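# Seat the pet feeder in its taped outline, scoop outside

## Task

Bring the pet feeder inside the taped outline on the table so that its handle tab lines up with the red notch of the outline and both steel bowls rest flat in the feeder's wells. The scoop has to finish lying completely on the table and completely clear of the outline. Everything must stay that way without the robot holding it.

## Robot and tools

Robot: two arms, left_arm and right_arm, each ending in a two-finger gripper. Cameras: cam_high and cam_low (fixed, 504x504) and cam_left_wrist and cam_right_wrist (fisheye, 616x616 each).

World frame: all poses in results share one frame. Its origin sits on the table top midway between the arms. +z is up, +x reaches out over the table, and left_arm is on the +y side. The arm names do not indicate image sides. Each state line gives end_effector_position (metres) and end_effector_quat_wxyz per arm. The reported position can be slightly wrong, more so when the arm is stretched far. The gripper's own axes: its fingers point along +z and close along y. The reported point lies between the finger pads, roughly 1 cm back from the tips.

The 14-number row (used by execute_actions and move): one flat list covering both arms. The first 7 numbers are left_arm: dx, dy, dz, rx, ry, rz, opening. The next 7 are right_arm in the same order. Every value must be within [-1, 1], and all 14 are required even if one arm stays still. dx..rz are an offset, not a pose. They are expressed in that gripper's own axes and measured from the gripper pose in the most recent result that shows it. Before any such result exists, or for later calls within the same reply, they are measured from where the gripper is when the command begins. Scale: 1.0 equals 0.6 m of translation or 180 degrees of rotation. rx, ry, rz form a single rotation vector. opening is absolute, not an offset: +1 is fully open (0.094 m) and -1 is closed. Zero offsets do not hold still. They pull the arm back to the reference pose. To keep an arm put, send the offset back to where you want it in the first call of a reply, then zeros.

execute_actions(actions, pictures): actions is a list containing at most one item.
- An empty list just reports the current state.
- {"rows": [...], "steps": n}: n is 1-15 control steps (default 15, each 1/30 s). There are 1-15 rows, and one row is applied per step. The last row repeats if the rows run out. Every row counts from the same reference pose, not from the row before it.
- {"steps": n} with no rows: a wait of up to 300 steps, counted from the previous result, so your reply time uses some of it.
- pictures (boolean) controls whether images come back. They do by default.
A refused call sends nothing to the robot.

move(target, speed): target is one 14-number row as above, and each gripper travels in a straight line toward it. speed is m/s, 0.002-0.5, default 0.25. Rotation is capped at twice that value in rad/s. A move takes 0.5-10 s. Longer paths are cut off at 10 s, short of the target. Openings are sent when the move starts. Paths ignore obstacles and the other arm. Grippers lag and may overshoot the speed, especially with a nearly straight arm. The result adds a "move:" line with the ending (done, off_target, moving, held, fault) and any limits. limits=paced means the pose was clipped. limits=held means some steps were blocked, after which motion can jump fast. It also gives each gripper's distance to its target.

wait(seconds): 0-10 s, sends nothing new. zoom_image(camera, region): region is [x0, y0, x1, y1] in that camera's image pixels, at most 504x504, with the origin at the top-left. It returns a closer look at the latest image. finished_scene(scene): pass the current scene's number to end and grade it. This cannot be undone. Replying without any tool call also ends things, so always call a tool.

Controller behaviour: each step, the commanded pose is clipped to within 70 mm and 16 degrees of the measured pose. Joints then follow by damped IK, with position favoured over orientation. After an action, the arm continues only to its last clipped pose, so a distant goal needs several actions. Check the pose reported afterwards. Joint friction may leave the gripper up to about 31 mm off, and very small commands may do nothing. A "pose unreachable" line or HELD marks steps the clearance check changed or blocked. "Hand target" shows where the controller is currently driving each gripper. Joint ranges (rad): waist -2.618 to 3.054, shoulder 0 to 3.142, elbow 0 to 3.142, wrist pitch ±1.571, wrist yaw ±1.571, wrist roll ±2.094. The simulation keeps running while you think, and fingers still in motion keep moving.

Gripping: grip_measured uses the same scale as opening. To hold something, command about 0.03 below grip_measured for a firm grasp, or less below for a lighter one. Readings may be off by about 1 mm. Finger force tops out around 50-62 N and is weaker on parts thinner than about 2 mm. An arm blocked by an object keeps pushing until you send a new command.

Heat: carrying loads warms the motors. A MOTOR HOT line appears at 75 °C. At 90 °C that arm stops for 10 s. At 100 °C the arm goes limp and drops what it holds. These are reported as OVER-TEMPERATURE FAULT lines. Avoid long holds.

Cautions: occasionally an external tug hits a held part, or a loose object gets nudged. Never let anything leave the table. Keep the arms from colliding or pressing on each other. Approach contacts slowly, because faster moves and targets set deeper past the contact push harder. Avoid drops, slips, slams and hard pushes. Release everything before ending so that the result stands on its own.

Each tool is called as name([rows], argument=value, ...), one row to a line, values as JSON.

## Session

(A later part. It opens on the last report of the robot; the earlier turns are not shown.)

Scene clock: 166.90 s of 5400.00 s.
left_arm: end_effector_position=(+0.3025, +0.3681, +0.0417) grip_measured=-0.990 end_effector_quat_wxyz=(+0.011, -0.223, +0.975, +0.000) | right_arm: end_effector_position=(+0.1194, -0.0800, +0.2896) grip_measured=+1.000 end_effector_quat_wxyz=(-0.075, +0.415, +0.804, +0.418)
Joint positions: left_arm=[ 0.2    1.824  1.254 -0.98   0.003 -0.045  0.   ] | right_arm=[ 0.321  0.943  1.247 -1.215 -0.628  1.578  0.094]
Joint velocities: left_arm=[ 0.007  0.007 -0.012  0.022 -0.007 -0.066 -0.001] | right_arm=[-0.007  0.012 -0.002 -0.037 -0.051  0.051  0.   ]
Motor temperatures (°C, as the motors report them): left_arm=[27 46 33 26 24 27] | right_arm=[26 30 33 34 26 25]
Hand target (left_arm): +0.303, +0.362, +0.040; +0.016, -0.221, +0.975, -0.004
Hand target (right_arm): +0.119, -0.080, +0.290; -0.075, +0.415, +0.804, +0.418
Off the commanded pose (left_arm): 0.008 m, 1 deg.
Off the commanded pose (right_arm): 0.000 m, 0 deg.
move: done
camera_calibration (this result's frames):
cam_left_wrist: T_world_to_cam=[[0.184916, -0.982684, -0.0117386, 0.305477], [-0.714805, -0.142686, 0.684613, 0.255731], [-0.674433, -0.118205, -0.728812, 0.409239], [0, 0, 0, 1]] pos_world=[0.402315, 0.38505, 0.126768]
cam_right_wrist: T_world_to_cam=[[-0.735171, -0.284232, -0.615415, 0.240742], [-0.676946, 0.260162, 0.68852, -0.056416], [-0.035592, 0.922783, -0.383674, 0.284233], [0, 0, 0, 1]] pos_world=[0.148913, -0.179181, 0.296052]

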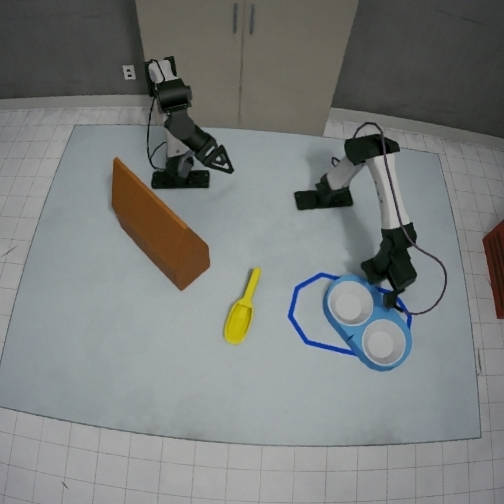

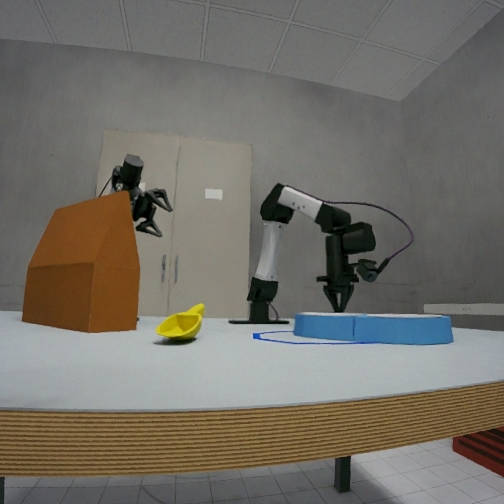

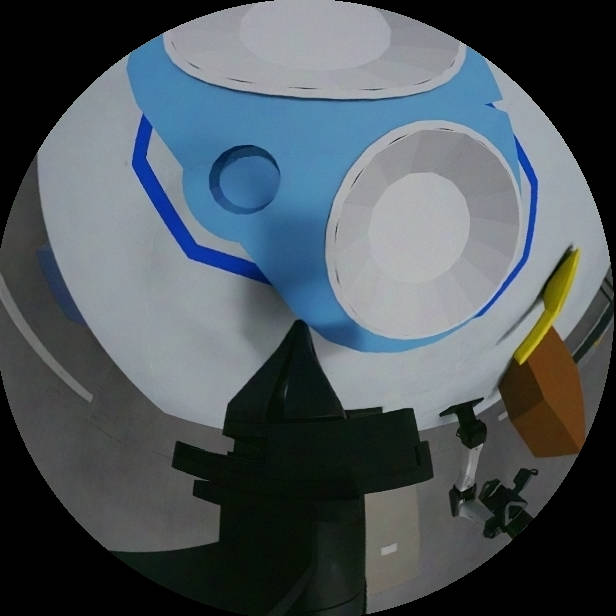

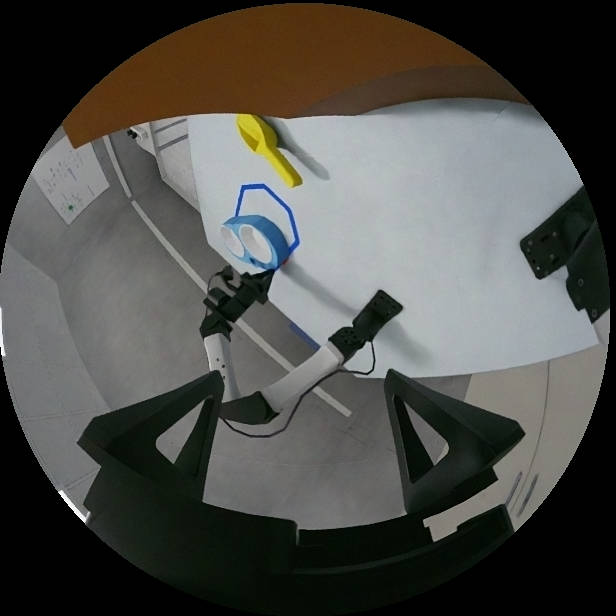

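move(target=[0.01,0.02,-0.09,0,0,0,-1, 0,0,0,0,0,0,1], speed=0.06)

move(target=[-0.3,0.06,0,0,0,-0.083,0.3, 0,0,0,0,0,0,1], speed=0.12)

Scene clock: 184.77 s of 5400.00 s.
left_arm: end_effector_position=(+0.2896, +0.3719, +0.0873) grip_measured=-0.990 end_effector_quat_wxyz=(+0.002, -0.222, +0.975, -0.001) | right_arm: end_effector_position=(+0.1194, -0.0800, +0.2896) grip_measured=+1.000 end_effector_quat_wxyz=(-0.075, +0.415, +0.804, +0.418)
Joint positions: left_arm=[ 0.226  1.761  1.363 -1.17   0.003 -0.015  0.   ] | right_arm=[ 0.321  0.943  1.247 -1.215 -0.628  1.578  0.094]
Joint velocities: left_arm=[-0.002  0.022  0.017 -0.007  0.066  0.007  0.   ] | right_arm=[-0.012 -0.012  0.012 -0.007  0.051 -0.022  0.   ]
Motor temperatures (°C, as the motors report them): left_arm=[27 44 33 26 24 27] | right_arm=[26 30 33 34 26 25]
Hand target (left_arm): +0.291, +0.376, +0.095; +0.011, -0.223, +0.975, +0.000
Hand target (right_arm): +0.119, -0.080, +0.290; -0.075, +0.415, +0.804, +0.418
Off the commanded pose (left_arm): 0.009 m, 1 deg.
Off the commanded pose (right_arm): 0.000 m, 0 deg.
After step 90, 13.47 s passed at rest.
move: done
camera_calibration (this result's frames):
cam_left_wrist: T_world_to_cam=[[0.181381, -0.983375, -0.00869186, 0.313126], [-0.703705, -0.13596, 0.697362, 0.209074], [-0.68695, -0.120371, -0.716666, 0.437615], [0, 0, 0, 1]] pos_world=[0.390951, 0.389022, 0.170545]
cam_right_wrist: T_world_to_cam=[[-0.735171, -0.284232, -0.615415, 0.240742], [-0.676946, 0.260162, 0.68852, -0.056416], [-0.035592, 0.922783, -0.383674, 0.284233], [0, 0, 0, 1]] pos_world=[0.148913, -0.179181, 0.296052]

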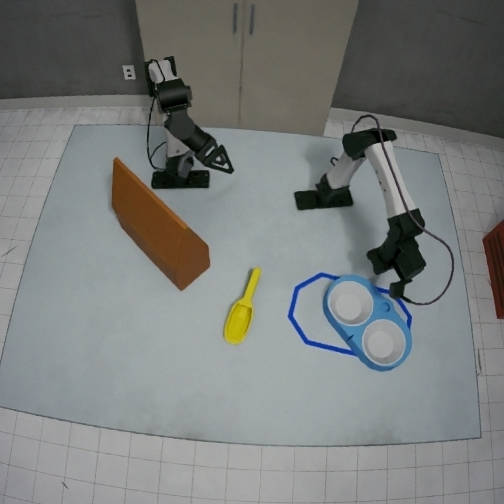

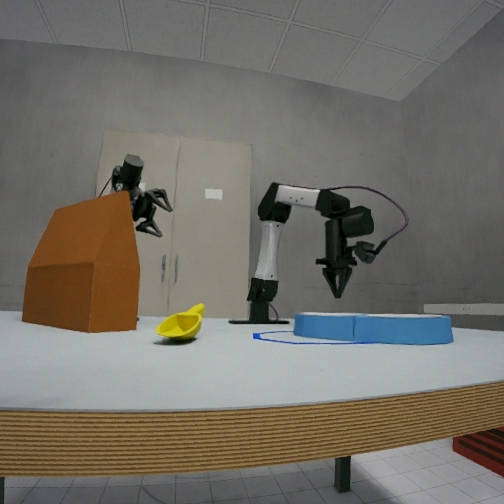

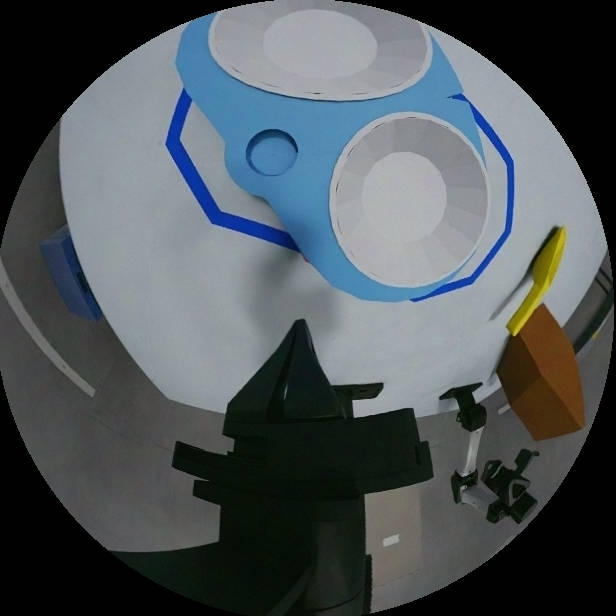

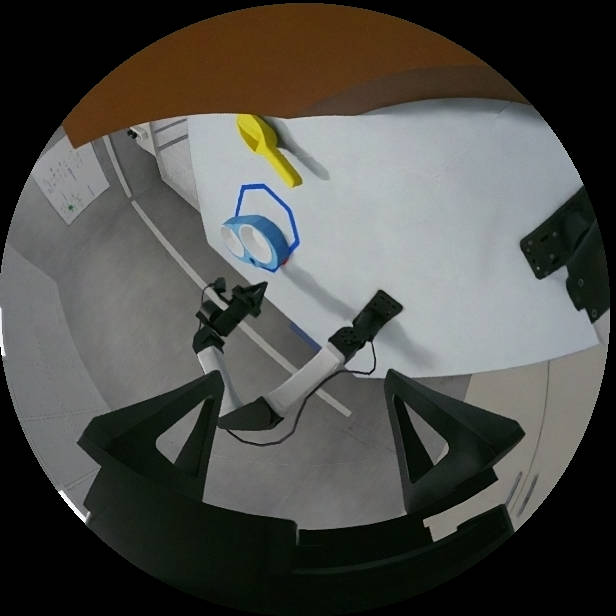

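Scene clock: 186.80 s of 5400.00 s.
left_arm: end_effector_position=(+0.4381, +0.4808, +0.0917) grip_measured=+0.298 end_effector_quat_wxyz=(+0.044, -0.338, +0.940, +0.006) | right_arm: end_effector_position=(+0.1194, -0.0800, +0.2896) grip_measured=+1.000 end_effector_quat_wxyz=(-0.075, +0.415, +0.804, +0.418)
Joint positions: left_arm=[ 0.3    2.553  2.621 -1.551  0.003 -0.185  0.061] | right_arm=[ 0.321  0.943  1.247 -1.215 -0.628  1.578  0.094]
Joint velocities: left_arm=[ 0.002 -0.002  0.002  0.007 -0.066  0.037 -0.   ] | right_arm=[-0.017  0.007 -0.012 -0.022 -0.022  0.007  0.   ]
Motor temperatures (°C, as the motors report them): left_arm=[27 45 33 26 24 27] | right_arm=[26 30 33 34 26 25]
Hand target (left_arm): +0.436, +0.485, +0.089; +0.040, -0.346, +0.937, +0.004
Hand target (right_arm): +0.119, -0.080, +0.290; -0.075, +0.415, +0.804, +0.418
Off the commanded pose (left_arm): 0.004 m, 5 deg.
Off the commanded pose (right_arm): 0.000 m, 0 deg.
joint sent to its limit (left arm) — the command would take joint 4 (wrist pitch) past its lower limit, so that joint was sent only as far as its limit.
move: off_target (left_arm)
camera_calibration (this result's frames):
cam_left_wrist: T_world_to_cam=[[0.41351, -0.91038, -0.014765, 0.257062], [-0.699669, -0.328096, 0.634678, 0.421609], [-0.582642, -0.252115, -0.772636, 0.578634], [0, 0, 0, 1]] pos_world=[0.525826, 0.518234, 0.183283]
cam_right_wrist: T_world_to_cam=[[-0.735171, -0.284232, -0.615415, 0.240742], [-0.676946, 0.260162, 0.68852, -0.056416], [-0.035592, 0.922783, -0.383674, 0.284233], [0, 0, 0, 1]] pos_world=[0.148913, -0.179181, 0.296052]

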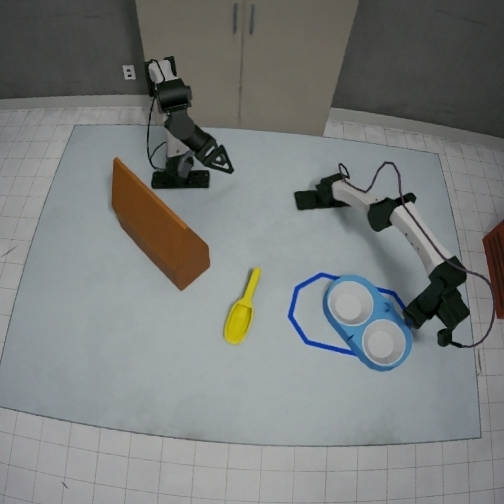

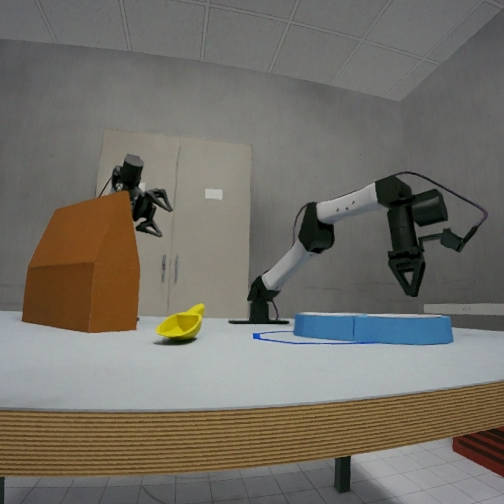

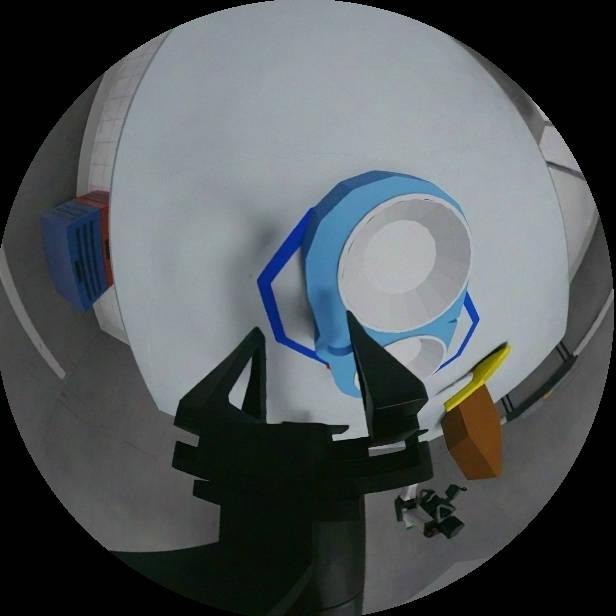

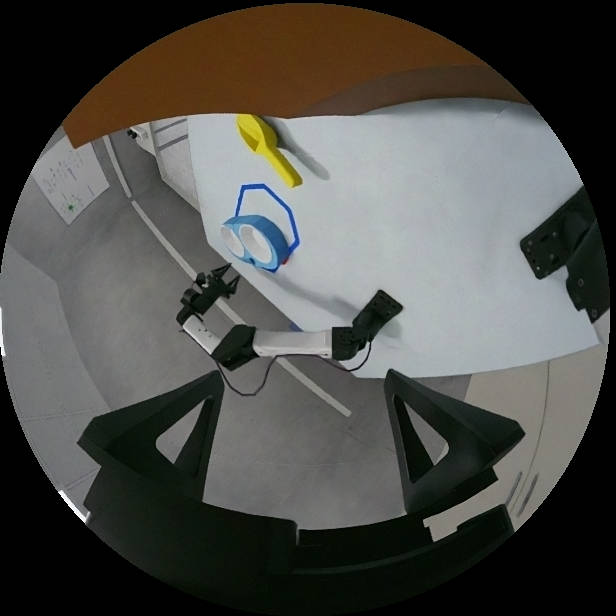

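move(target=[0,-0.045,0.03,0,0,0,0.75, 0,0,0,0,0,0,1], speed=0.05)

move(target=[0,0,0.06,0,0,0,0.75, 0,0,0,0,0,0,1], speed=0.03)

Scene clock: 193.20 s of 5400.00 s.
left_arm: end_effector_position=(+0.4545, +0.4633, +0.0859) grip_measured=+0.748 end_effector_quat_wxyz=(+0.051, -0.338, +0.940, +0.005) | right_arm: end_effector_position=(+0.1194, -0.0800, +0.2896) grip_measured=+1.000 end_effector_quat_wxyz=(-0.075, +0.415, +0.804, +0.418)
Joint positions: left_arm=[ 0.254  2.566  2.621 -1.523  0.003 -0.231  0.082] | right_arm=[ 0.321  0.943  1.247 -1.215 -0.628  1.578  0.094]
Joint velocities: left_arm=[-0.012  0.012 -0.012  0.022  0.037  0.037  0.   ] | right_arm=[ 0.002  0.007  0.007  0.037 -0.037 -0.037  0.   ]
Motor temperatures (°C, as the motors report them): left_arm=[27 46 34 26 24 27] | right_arm=[26 30 33 34 26 25]
Hand target (left_arm): +0.457, +0.461, +0.074; +0.043, -0.338, +0.940, +0.006
Hand target (right_arm): +0.119, -0.080, +0.290; -0.075, +0.415, +0.804, +0.418
Off the commanded pose (left_arm): 0.012 m, 1 deg.
Off the commanded pose (right_arm): 0.000 m, 0 deg.
After step 90, 2.30 s passed at rest.
move: off_target (left_arm)
camera_calibration (this result's frames):
cam_left_wrist: T_world_to_cam=[[0.413514, -0.910429, -0.0112188, 0.233988], [-0.709016, -0.329714, 0.623366, 0.437046], [-0.57123, -0.249816, -0.78185, 0.573852], [0, 0, 0, 1]] pos_world=[0.540917, 0.500487, 0.178852]
cam_right_wrist: T_world_to_cam=[[-0.735171, -0.284232, -0.615415, 0.240742], [-0.676946, 0.260162, 0.68852, -0.056416], [-0.035592, 0.922783, -0.383674, 0.284233], [0, 0, 0, 1]] pos_world=[0.148913, -0.179181, 0.296052]

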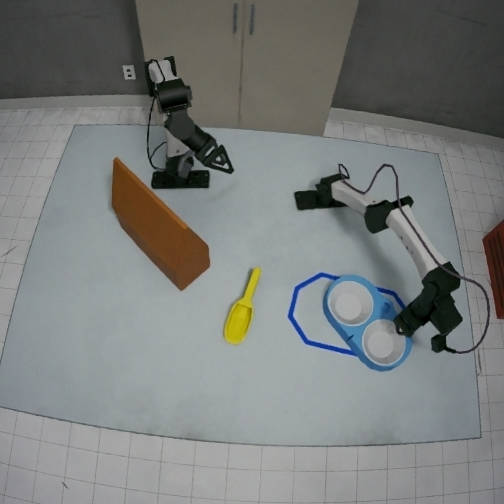

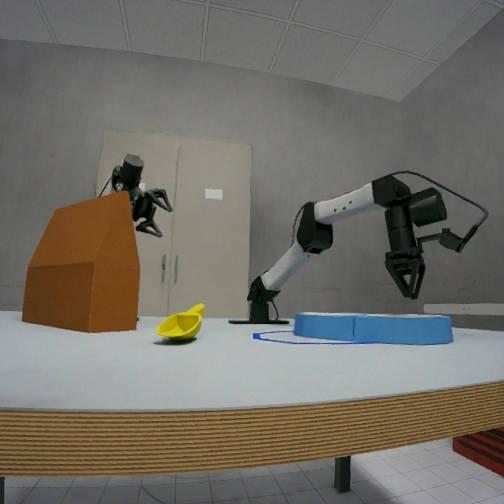

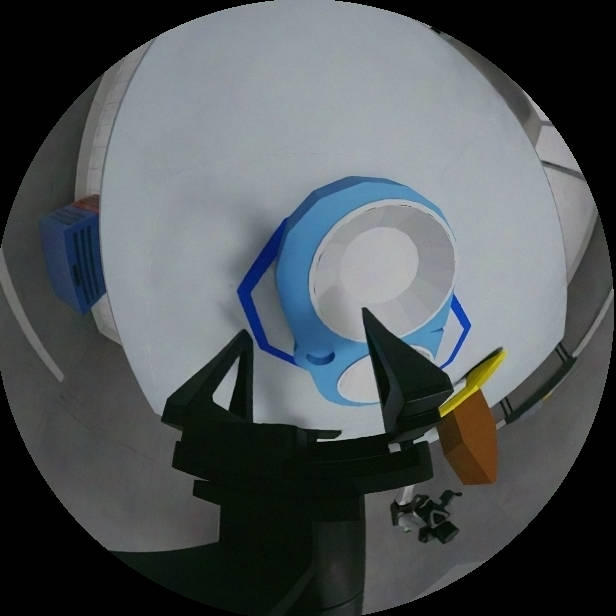

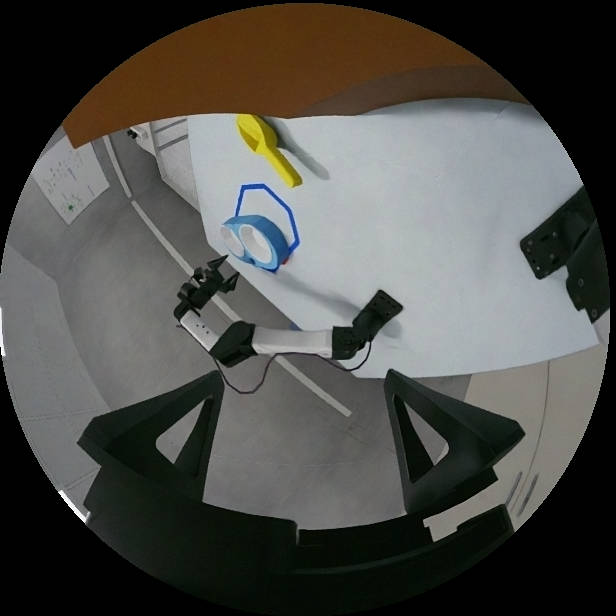

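Scene clock: 194.83 s of 5400.00 s.
left_arm: end_effector_position=(+0.4577, +0.4649, +0.0487) grip_measured=+0.748 end_effector_quat_wxyz=(+0.047, -0.338, +0.940, +0.004) | right_arm: end_effector_position=(+0.1194, -0.0800, +0.2896) grip_measured=+1.000 end_effector_quat_wxyz=(-0.075, +0.415, +0.804, +0.418)
Joint positions: left_arm=[ 0.254  2.543  2.426 -1.36   0.003 -0.231  0.082] | right_arm=[ 0.321  0.943  1.247 -1.215 -0.628  1.578  0.094]
Joint velocities: left_arm=[-0.002 -0.017  0.002  0.022 -0.051 -0.051 -0.001] | right_arm=[-0.007 -0.012 -0.017 -0.022 -0.051  0.022  0.   ]
Motor temperatures (°C, as the motors report them): left_arm=[27 47 34 26 24 27] | right_arm=[26 30 33 34 26 25]
Hand target (left_arm): +0.458, +0.465, +0.050; +0.051, -0.338, +0.940, +0.004
Hand target (right_arm): +0.119, -0.080, +0.290; -0.075, +0.415, +0.804, +0.418
Off the commanded pose (left_arm): 0.001 m, 0 deg.
Off the commanded pose (right_arm): 0.000 m, 0 deg.
move: done
camera_calibration (this result's frames):
cam_left_wrist: T_world_to_cam=[[0.413434, -0.910468, -0.0109529, 0.23373], [-0.704517, -0.327488, 0.629608, 0.459612], [-0.576825, -0.252585, -0.776835, 0.550574], [0, 0, 0, 1]] pos_world=[0.544758, 0.502388, 0.14089]
cam_right_wrist: T_world_to_cam=[[-0.735171, -0.284232, -0.615415, 0.240742], [-0.676946, 0.260162, 0.68852, -0.056416], [-0.035592, 0.922783, -0.383674, 0.284233], [0, 0, 0, 1]] pos_world=[0.148913, -0.179181, 0.296052]

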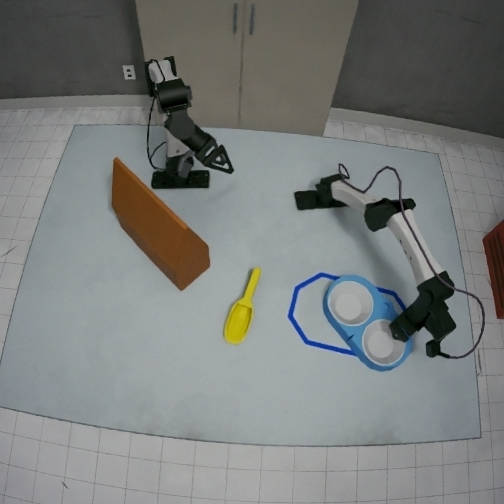

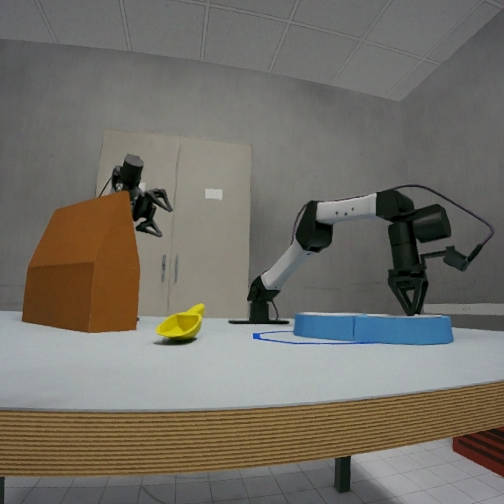

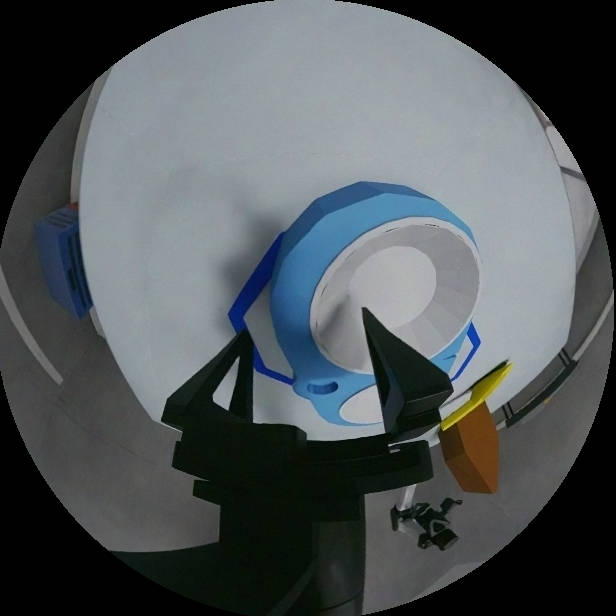

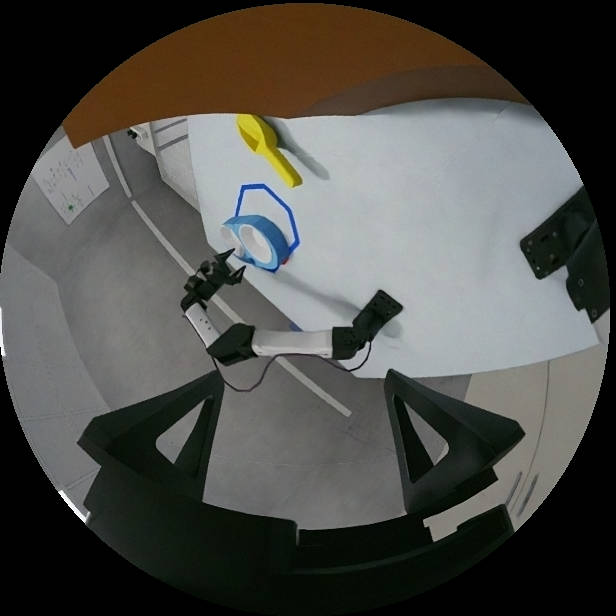

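move(target=[0,0,0.03,0,0,0,0.75, 0,0,0,0,0,0,1], speed=0.02)

move(target=[0,0,0,0,0,0,-0.1, 0,0,0,0,0,0,1], speed=0.02)

Scene clock: 200.93 s of 5400.00 s.
left_arm: end_effector_position=(+0.4599, +0.4659, +0.0370) grip_measured=+0.748 end_effector_quat_wxyz=(+0.050, -0.338, +0.940, +0.004) | right_arm: end_effector_position=(+0.1194, -0.0800, +0.2896) grip_measured=+1.000 end_effector_quat_wxyz=(-0.075, +0.415, +0.804, +0.418)
Joint positions: left_arm=[ 0.254  2.543  2.379 -1.308  0.003 -0.231  0.082] | right_arm=[ 0.321  0.943  1.247 -1.215 -0.628  1.578  0.094]
Joint velocities: left_arm=[ 0.012  0.007  0.002 -0.007  0.007  0.051 -0.   ] | right_arm=[-0.002  0.007  0.027 -0.022 -0.037  0.037  0.   ]
Motor temperatures (°C, as the motors report them): left_arm=[27 49 33 26 24 27] | right_arm=[26 30 33 34 26 25]
Hand target (left_arm): +0.459, +0.465, +0.031; +0.047, -0.338, +0.940, +0.004
Hand target (right_arm): +0.119, -0.080, +0.290; -0.075, +0.415, +0.804, +0.418
Off the commanded pose (left_arm): 0.006 m, 0 deg.
Off the commanded pose (right_arm): 0.000 m, 0 deg.
After step 90, 1.97 s passed at rest.
move: done
camera_calibration (this result's frames):
cam_left_wrist: T_world_to_cam=[[0.413483, -0.910444, -0.0111175, 0.233654], [-0.707307, -0.328869, 0.625749, 0.470882], [-0.573366, -0.250873, -0.779945, 0.540753], [0, 0, 0, 1]] pos_world=[0.546495, 0.503247, 0.129702]
cam_right_wrist: T_world_to_cam=[[-0.735171, -0.284232, -0.615415, 0.240742], [-0.676946, 0.260162, 0.68852, -0.056416], [-0.035592, 0.922783, -0.383674, 0.284233], [0, 0, 0, 1]] pos_world=[0.148913, -0.179181, 0.296052]

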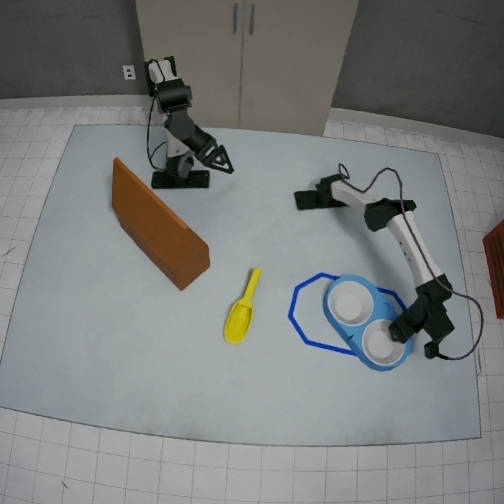

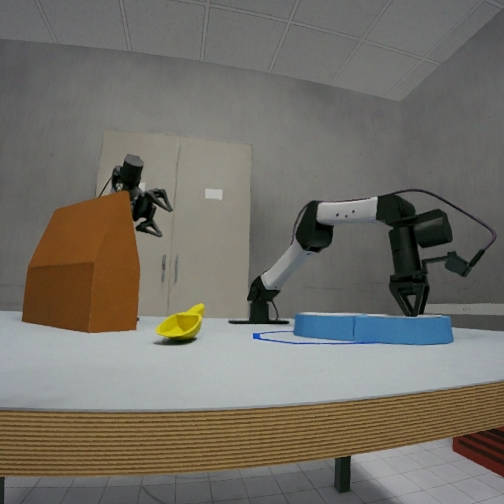

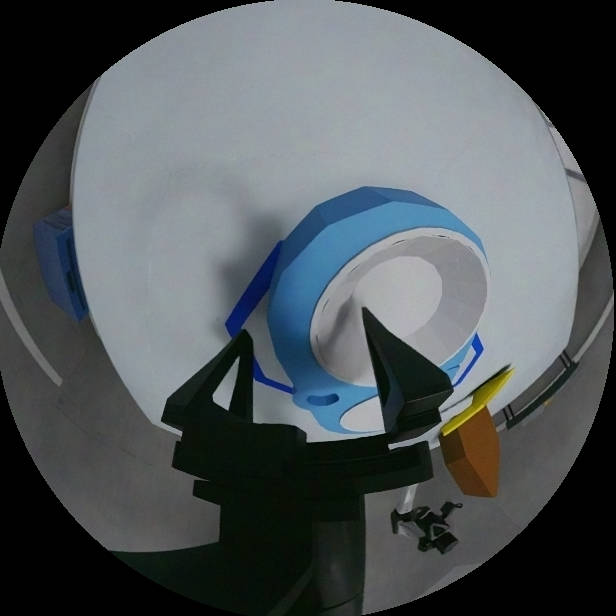

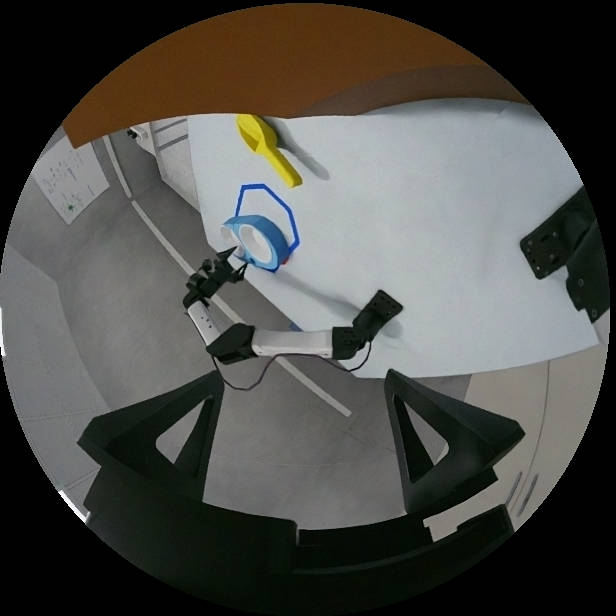

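Scene clock: 201.43 s of 5400.00 s.
left_arm: end_effector_position=(+0.4598, +0.4661, +0.0370) grip_measured=-0.096 end_effector_quat_wxyz=(+0.050, -0.336, +0.940, +0.005) | right_arm: end_effector_position=(+0.1194, -0.0800, +0.2896) grip_measured=+1.000 end_effector_quat_wxyz=(-0.075, +0.415, +0.804, +0.418)
Joint positions: left_arm=[ 0.254  2.543  2.379 -1.308  0.002 -0.227  0.042] | right_arm=[ 0.321  0.943  1.247 -1.215 -0.628  1.578  0.094]
Joint velocities: left_arm=[-0.007  0.007  0.012  0.007  0.007 -0.022 -0.   ] | right_arm=[-0.002 -0.007  0.012 -0.022 -0.007  0.007  0.   ]
Motor temperatures (°C, as the motors report them): left_arm=[27 50 33 26 24 27] | right_arm=[26 30 33 34 26 25]
Hand target (left_arm): +0.460, +0.466, +0.037; +0.050, -0.338, +0.940, +0.004
Hand target (right_arm): +0.119, -0.080, +0.290; -0.075, +0.415, +0.804, +0.418
Off the commanded pose (left_arm): 0.000 m, 0 deg.
Off the commanded pose (right_arm): 0.000 m, 0 deg.
move: done
camera_calibration (this result's frames):
cam_left_wrist: T_world_to_cam=[[0.410467, -0.911789, -0.0125968, 0.235919], [-0.707984, -0.327364, 0.625772, 0.470487], [-0.574696, -0.24794, -0.779904, 0.53999], [0, 0, 0, 1]] pos_world=[0.546591, 0.503014, 0.129694]
cam_right_wrist: T_world_to_cam=[[-0.735171, -0.284232, -0.615415, 0.240742], [-0.676946, 0.260162, 0.68852, -0.056416], [-0.035592, 0.922783, -0.383674, 0.284233], [0, 0, 0, 1]] pos_world=[0.148913, -0.179181, 0.296052]

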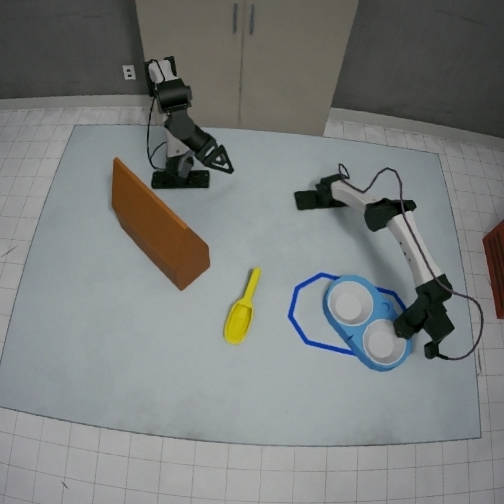

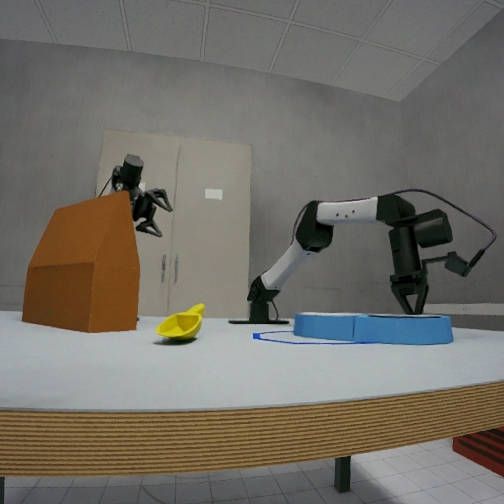

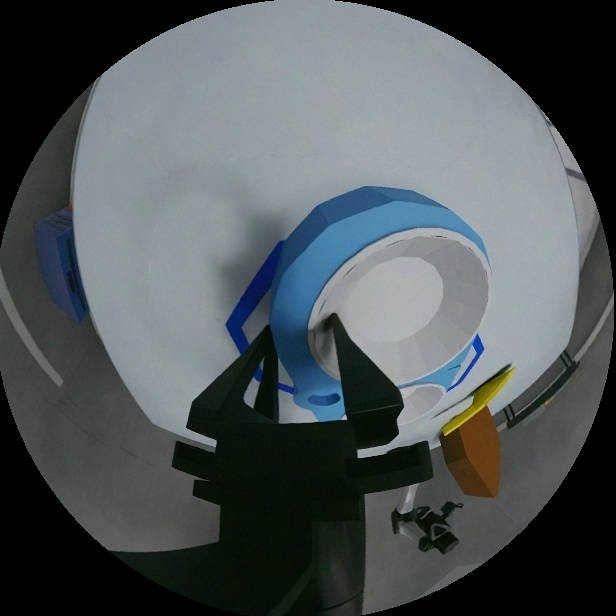

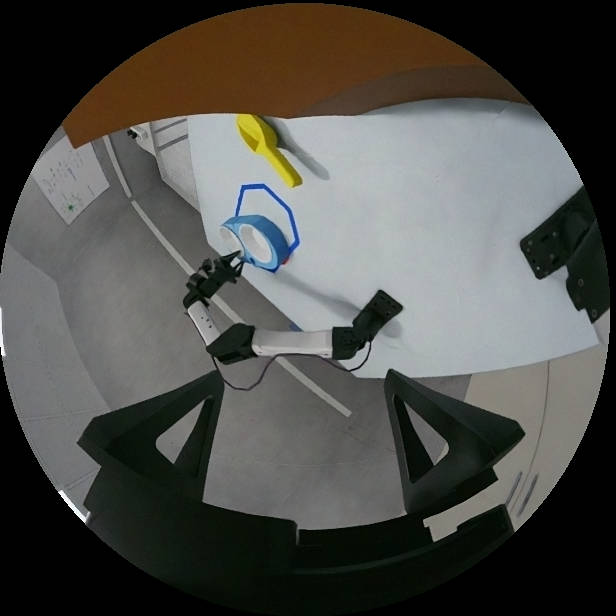

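move(target=[0.075,0.03,-0.008,-0.0095,-0.0025,-0.106,-0.11, 0,0,0,0,0,0,1], speed=0.03)

Scene clock: 212.83 s of 5400.00 s.
left_arm: end_effector_position=(+0.4181, +0.4493, +0.0369) grip_measured=-0.107 end_effector_quat_wxyz=(+0.050, -0.479, +0.877, +0.007) | right_arm: end_effector_position=(+0.1194, -0.0800, +0.2896) grip_measured=+1.000 end_effector_quat_wxyz=(-0.075, +0.415, +0.804, +0.418)
Joint positions: left_arm=[ 0.254  2.292  1.932 -1.112 -0.018 -0.539  0.042] | right_arm=[ 0.321  0.943  1.247 -1.215 -0.628  1.578  0.094]
Joint velocities: left_arm=[-0.002 -0.012  0.002 -0.051 -0.007 -0.007  0.   ] | right_arm=[-0.002  0.012 -0.002 -0.022  0.051 -0.007  0.   ]
Motor temperatures (°C, as the motors report them): left_arm=[27 53 34 26 24 27] | right_arm=[26 30 34 34 26 25]
Hand target (left_arm): +0.413, +0.450, +0.037; +0.048, -0.488, +0.871, +0.012
Hand target (right_arm): +0.119, -0.080, +0.290; -0.075, +0.415, +0.804, +0.418
Off the commanded pose (left_arm): 0.005 m, 1 deg.
Off the commanded pose (right_arm): 0.000 m, 0 deg.
After step 90, 2.60 s passed at rest.
move: done
camera_calibration (this result's frames):
cam_left_wrist: T_world_to_cam=[[0.670931, -0.741519, -0.00108512, 0.0518693], [-0.578297, -0.524162, 0.625161, 0.469746], [-0.464137, -0.418813, -0.780495, 0.542364], [0, 0, 0, 1]] pos_world=[0.488584, 0.511834, 0.129702]
cam_right_wrist: T_world_to_cam=[[-0.735171, -0.284232, -0.615415, 0.240742], [-0.676946, 0.260162, 0.68852, -0.056416], [-0.035592, 0.922783, -0.383674, 0.284233], [0, 0, 0, 1]] pos_world=[0.148913, -0.179181, 0.296052]

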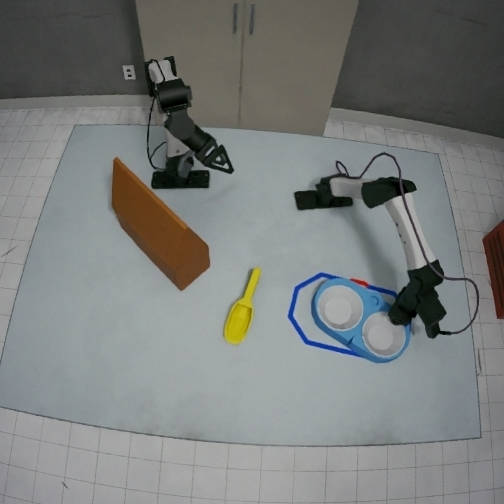

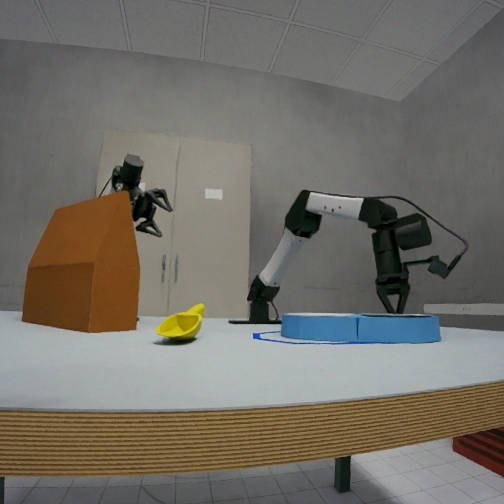

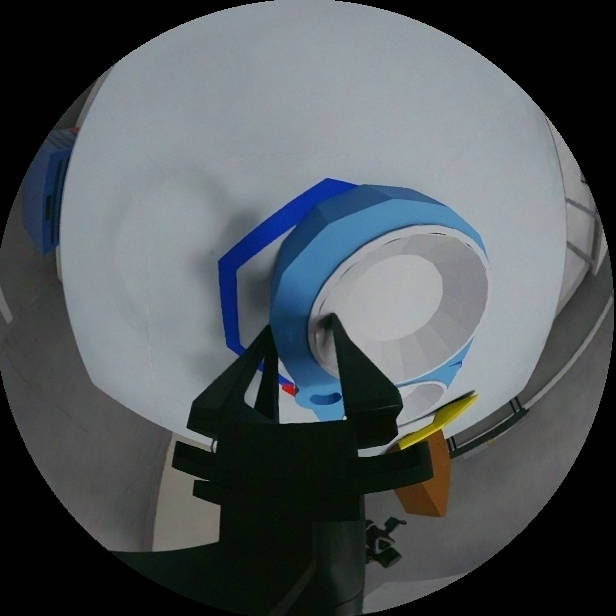

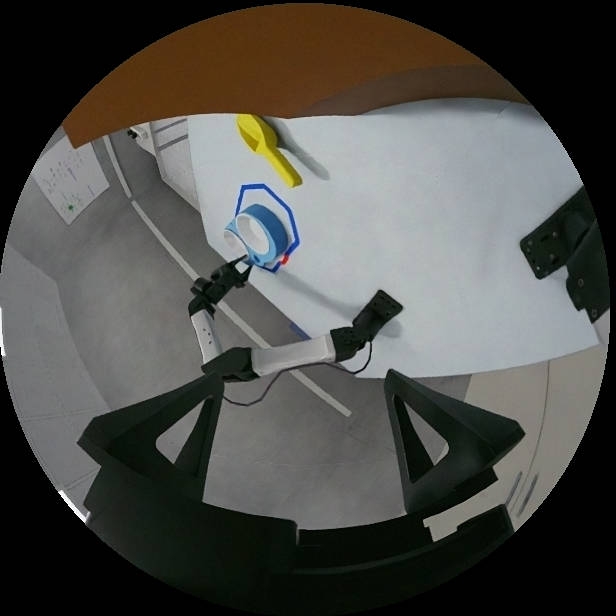

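move(target=[0.083,0.043,-0.009,-0.01,-0.003,-0.11,-0.115, 0,0,0,0,0,0,1], speed=0.03)

zoom_image(camera="cam_high", region=[250, 230, 450, 400])

Scene clock: 230.13 s of 5400.00 s.
left_arm: end_effector_position=(+0.3725, +0.4255, +0.0368) grip_measured=-0.112 end_effector_quat_wxyz=(+0.048, -0.621, +0.782, +0.010) | right_arm: end_effector_position=(+0.1194, -0.0800, +0.2896) grip_measured=+1.000 end_effector_quat_wxyz=(-0.075, +0.415, +0.804, +0.418)
Joint positions: left_arm=[ 0.242  2.09   1.605 -0.996 -0.042 -0.892  0.042] | right_arm=[ 0.321  0.943  1.247 -1.215 -0.628  1.578  0.094]
Joint velocities: left_arm=[-0.007  0.002 -0.007 -0.037  0.007 -0.037 -0.001] | right_arm=[ 0.002 -0.007  0.002  0.022 -0.066  0.007  0.   ]
Motor temperatures (°C, as the motors report them): left_arm=[27 55 33 26 24 27] | right_arm=[26 29 34 35 26 25]
Hand target (left_arm): +0.369, +0.420, +0.036; +0.046, -0.623, +0.781, +0.015
Hand target (right_arm): +0.119, -0.080, +0.290; -0.075, +0.415, +0.804, +0.418
Off the commanded pose (left_arm): 0.005 m, 1 deg.
Off the commanded pose (right_arm): 0.000 m, 0 deg.
After step 90, 8.30 s passed at rest.
move: done
camera_calibration (this result's frames):
cam_left_wrist: T_world_to_cam=[[0.880494, -0.473982, 0.00844385, -0.127401], [-0.373492, -0.682629, 0.62811, 0.422007], [-0.291949, -0.556201, -0.778079, 0.50533], [0, 0, 0, 1]] pos_world=[0.417322, 0.508753, 0.129195]
cam_right_wrist: T_world_to_cam=[[-0.735171, -0.284232, -0.615415, 0.240742], [-0.676946, 0.260162, 0.68852, -0.056416], [-0.035592, 0.922783, -0.383674, 0.284233], [0, 0, 0, 1]] pos_world=[0.148913, -0.179181, 0.296052]

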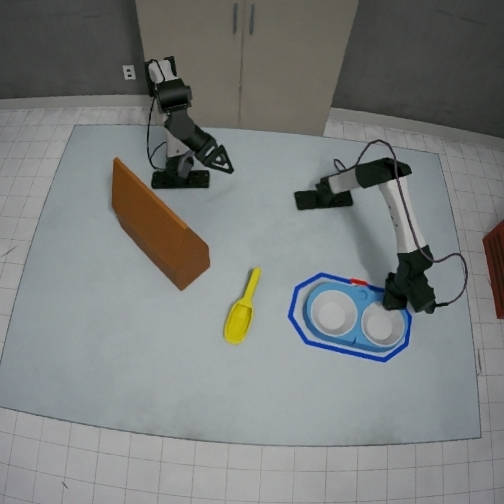

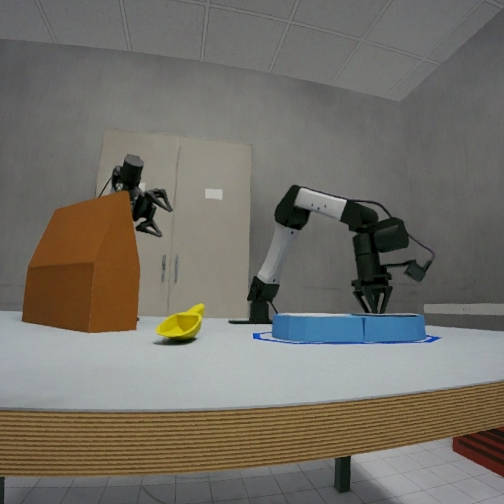

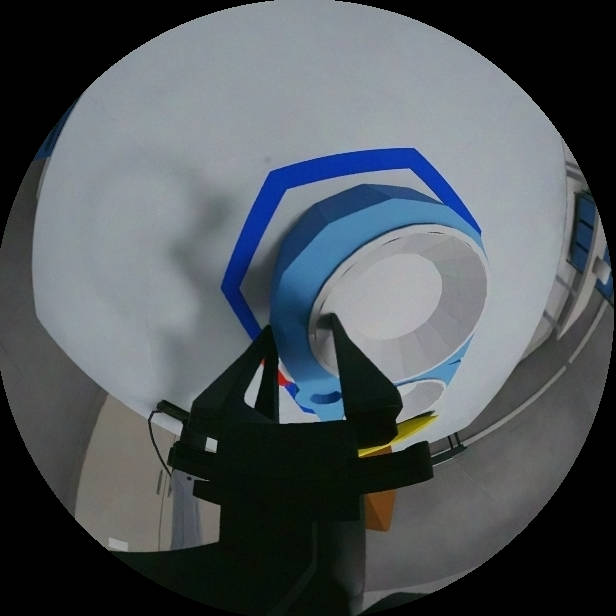

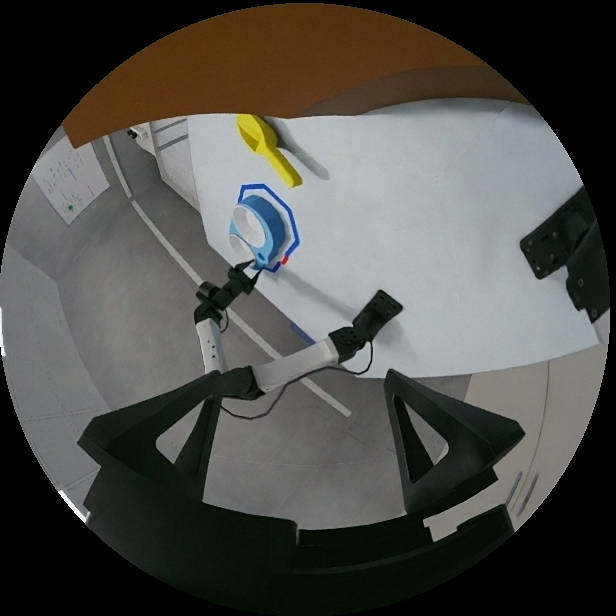

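Region (250, 230, 450, 400) of cam_high's 504x504 image, scaled by 2.520, with more detail than that image has; it fills the top 428 rows of this view, and the rest is white.

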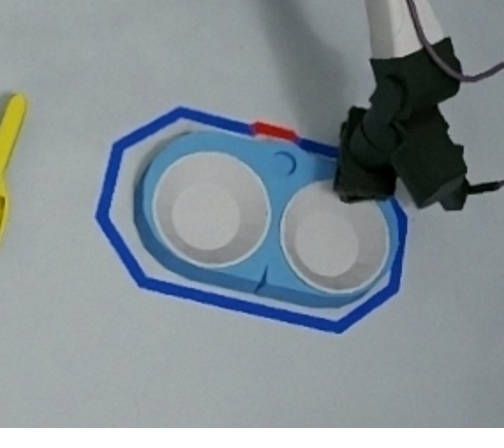

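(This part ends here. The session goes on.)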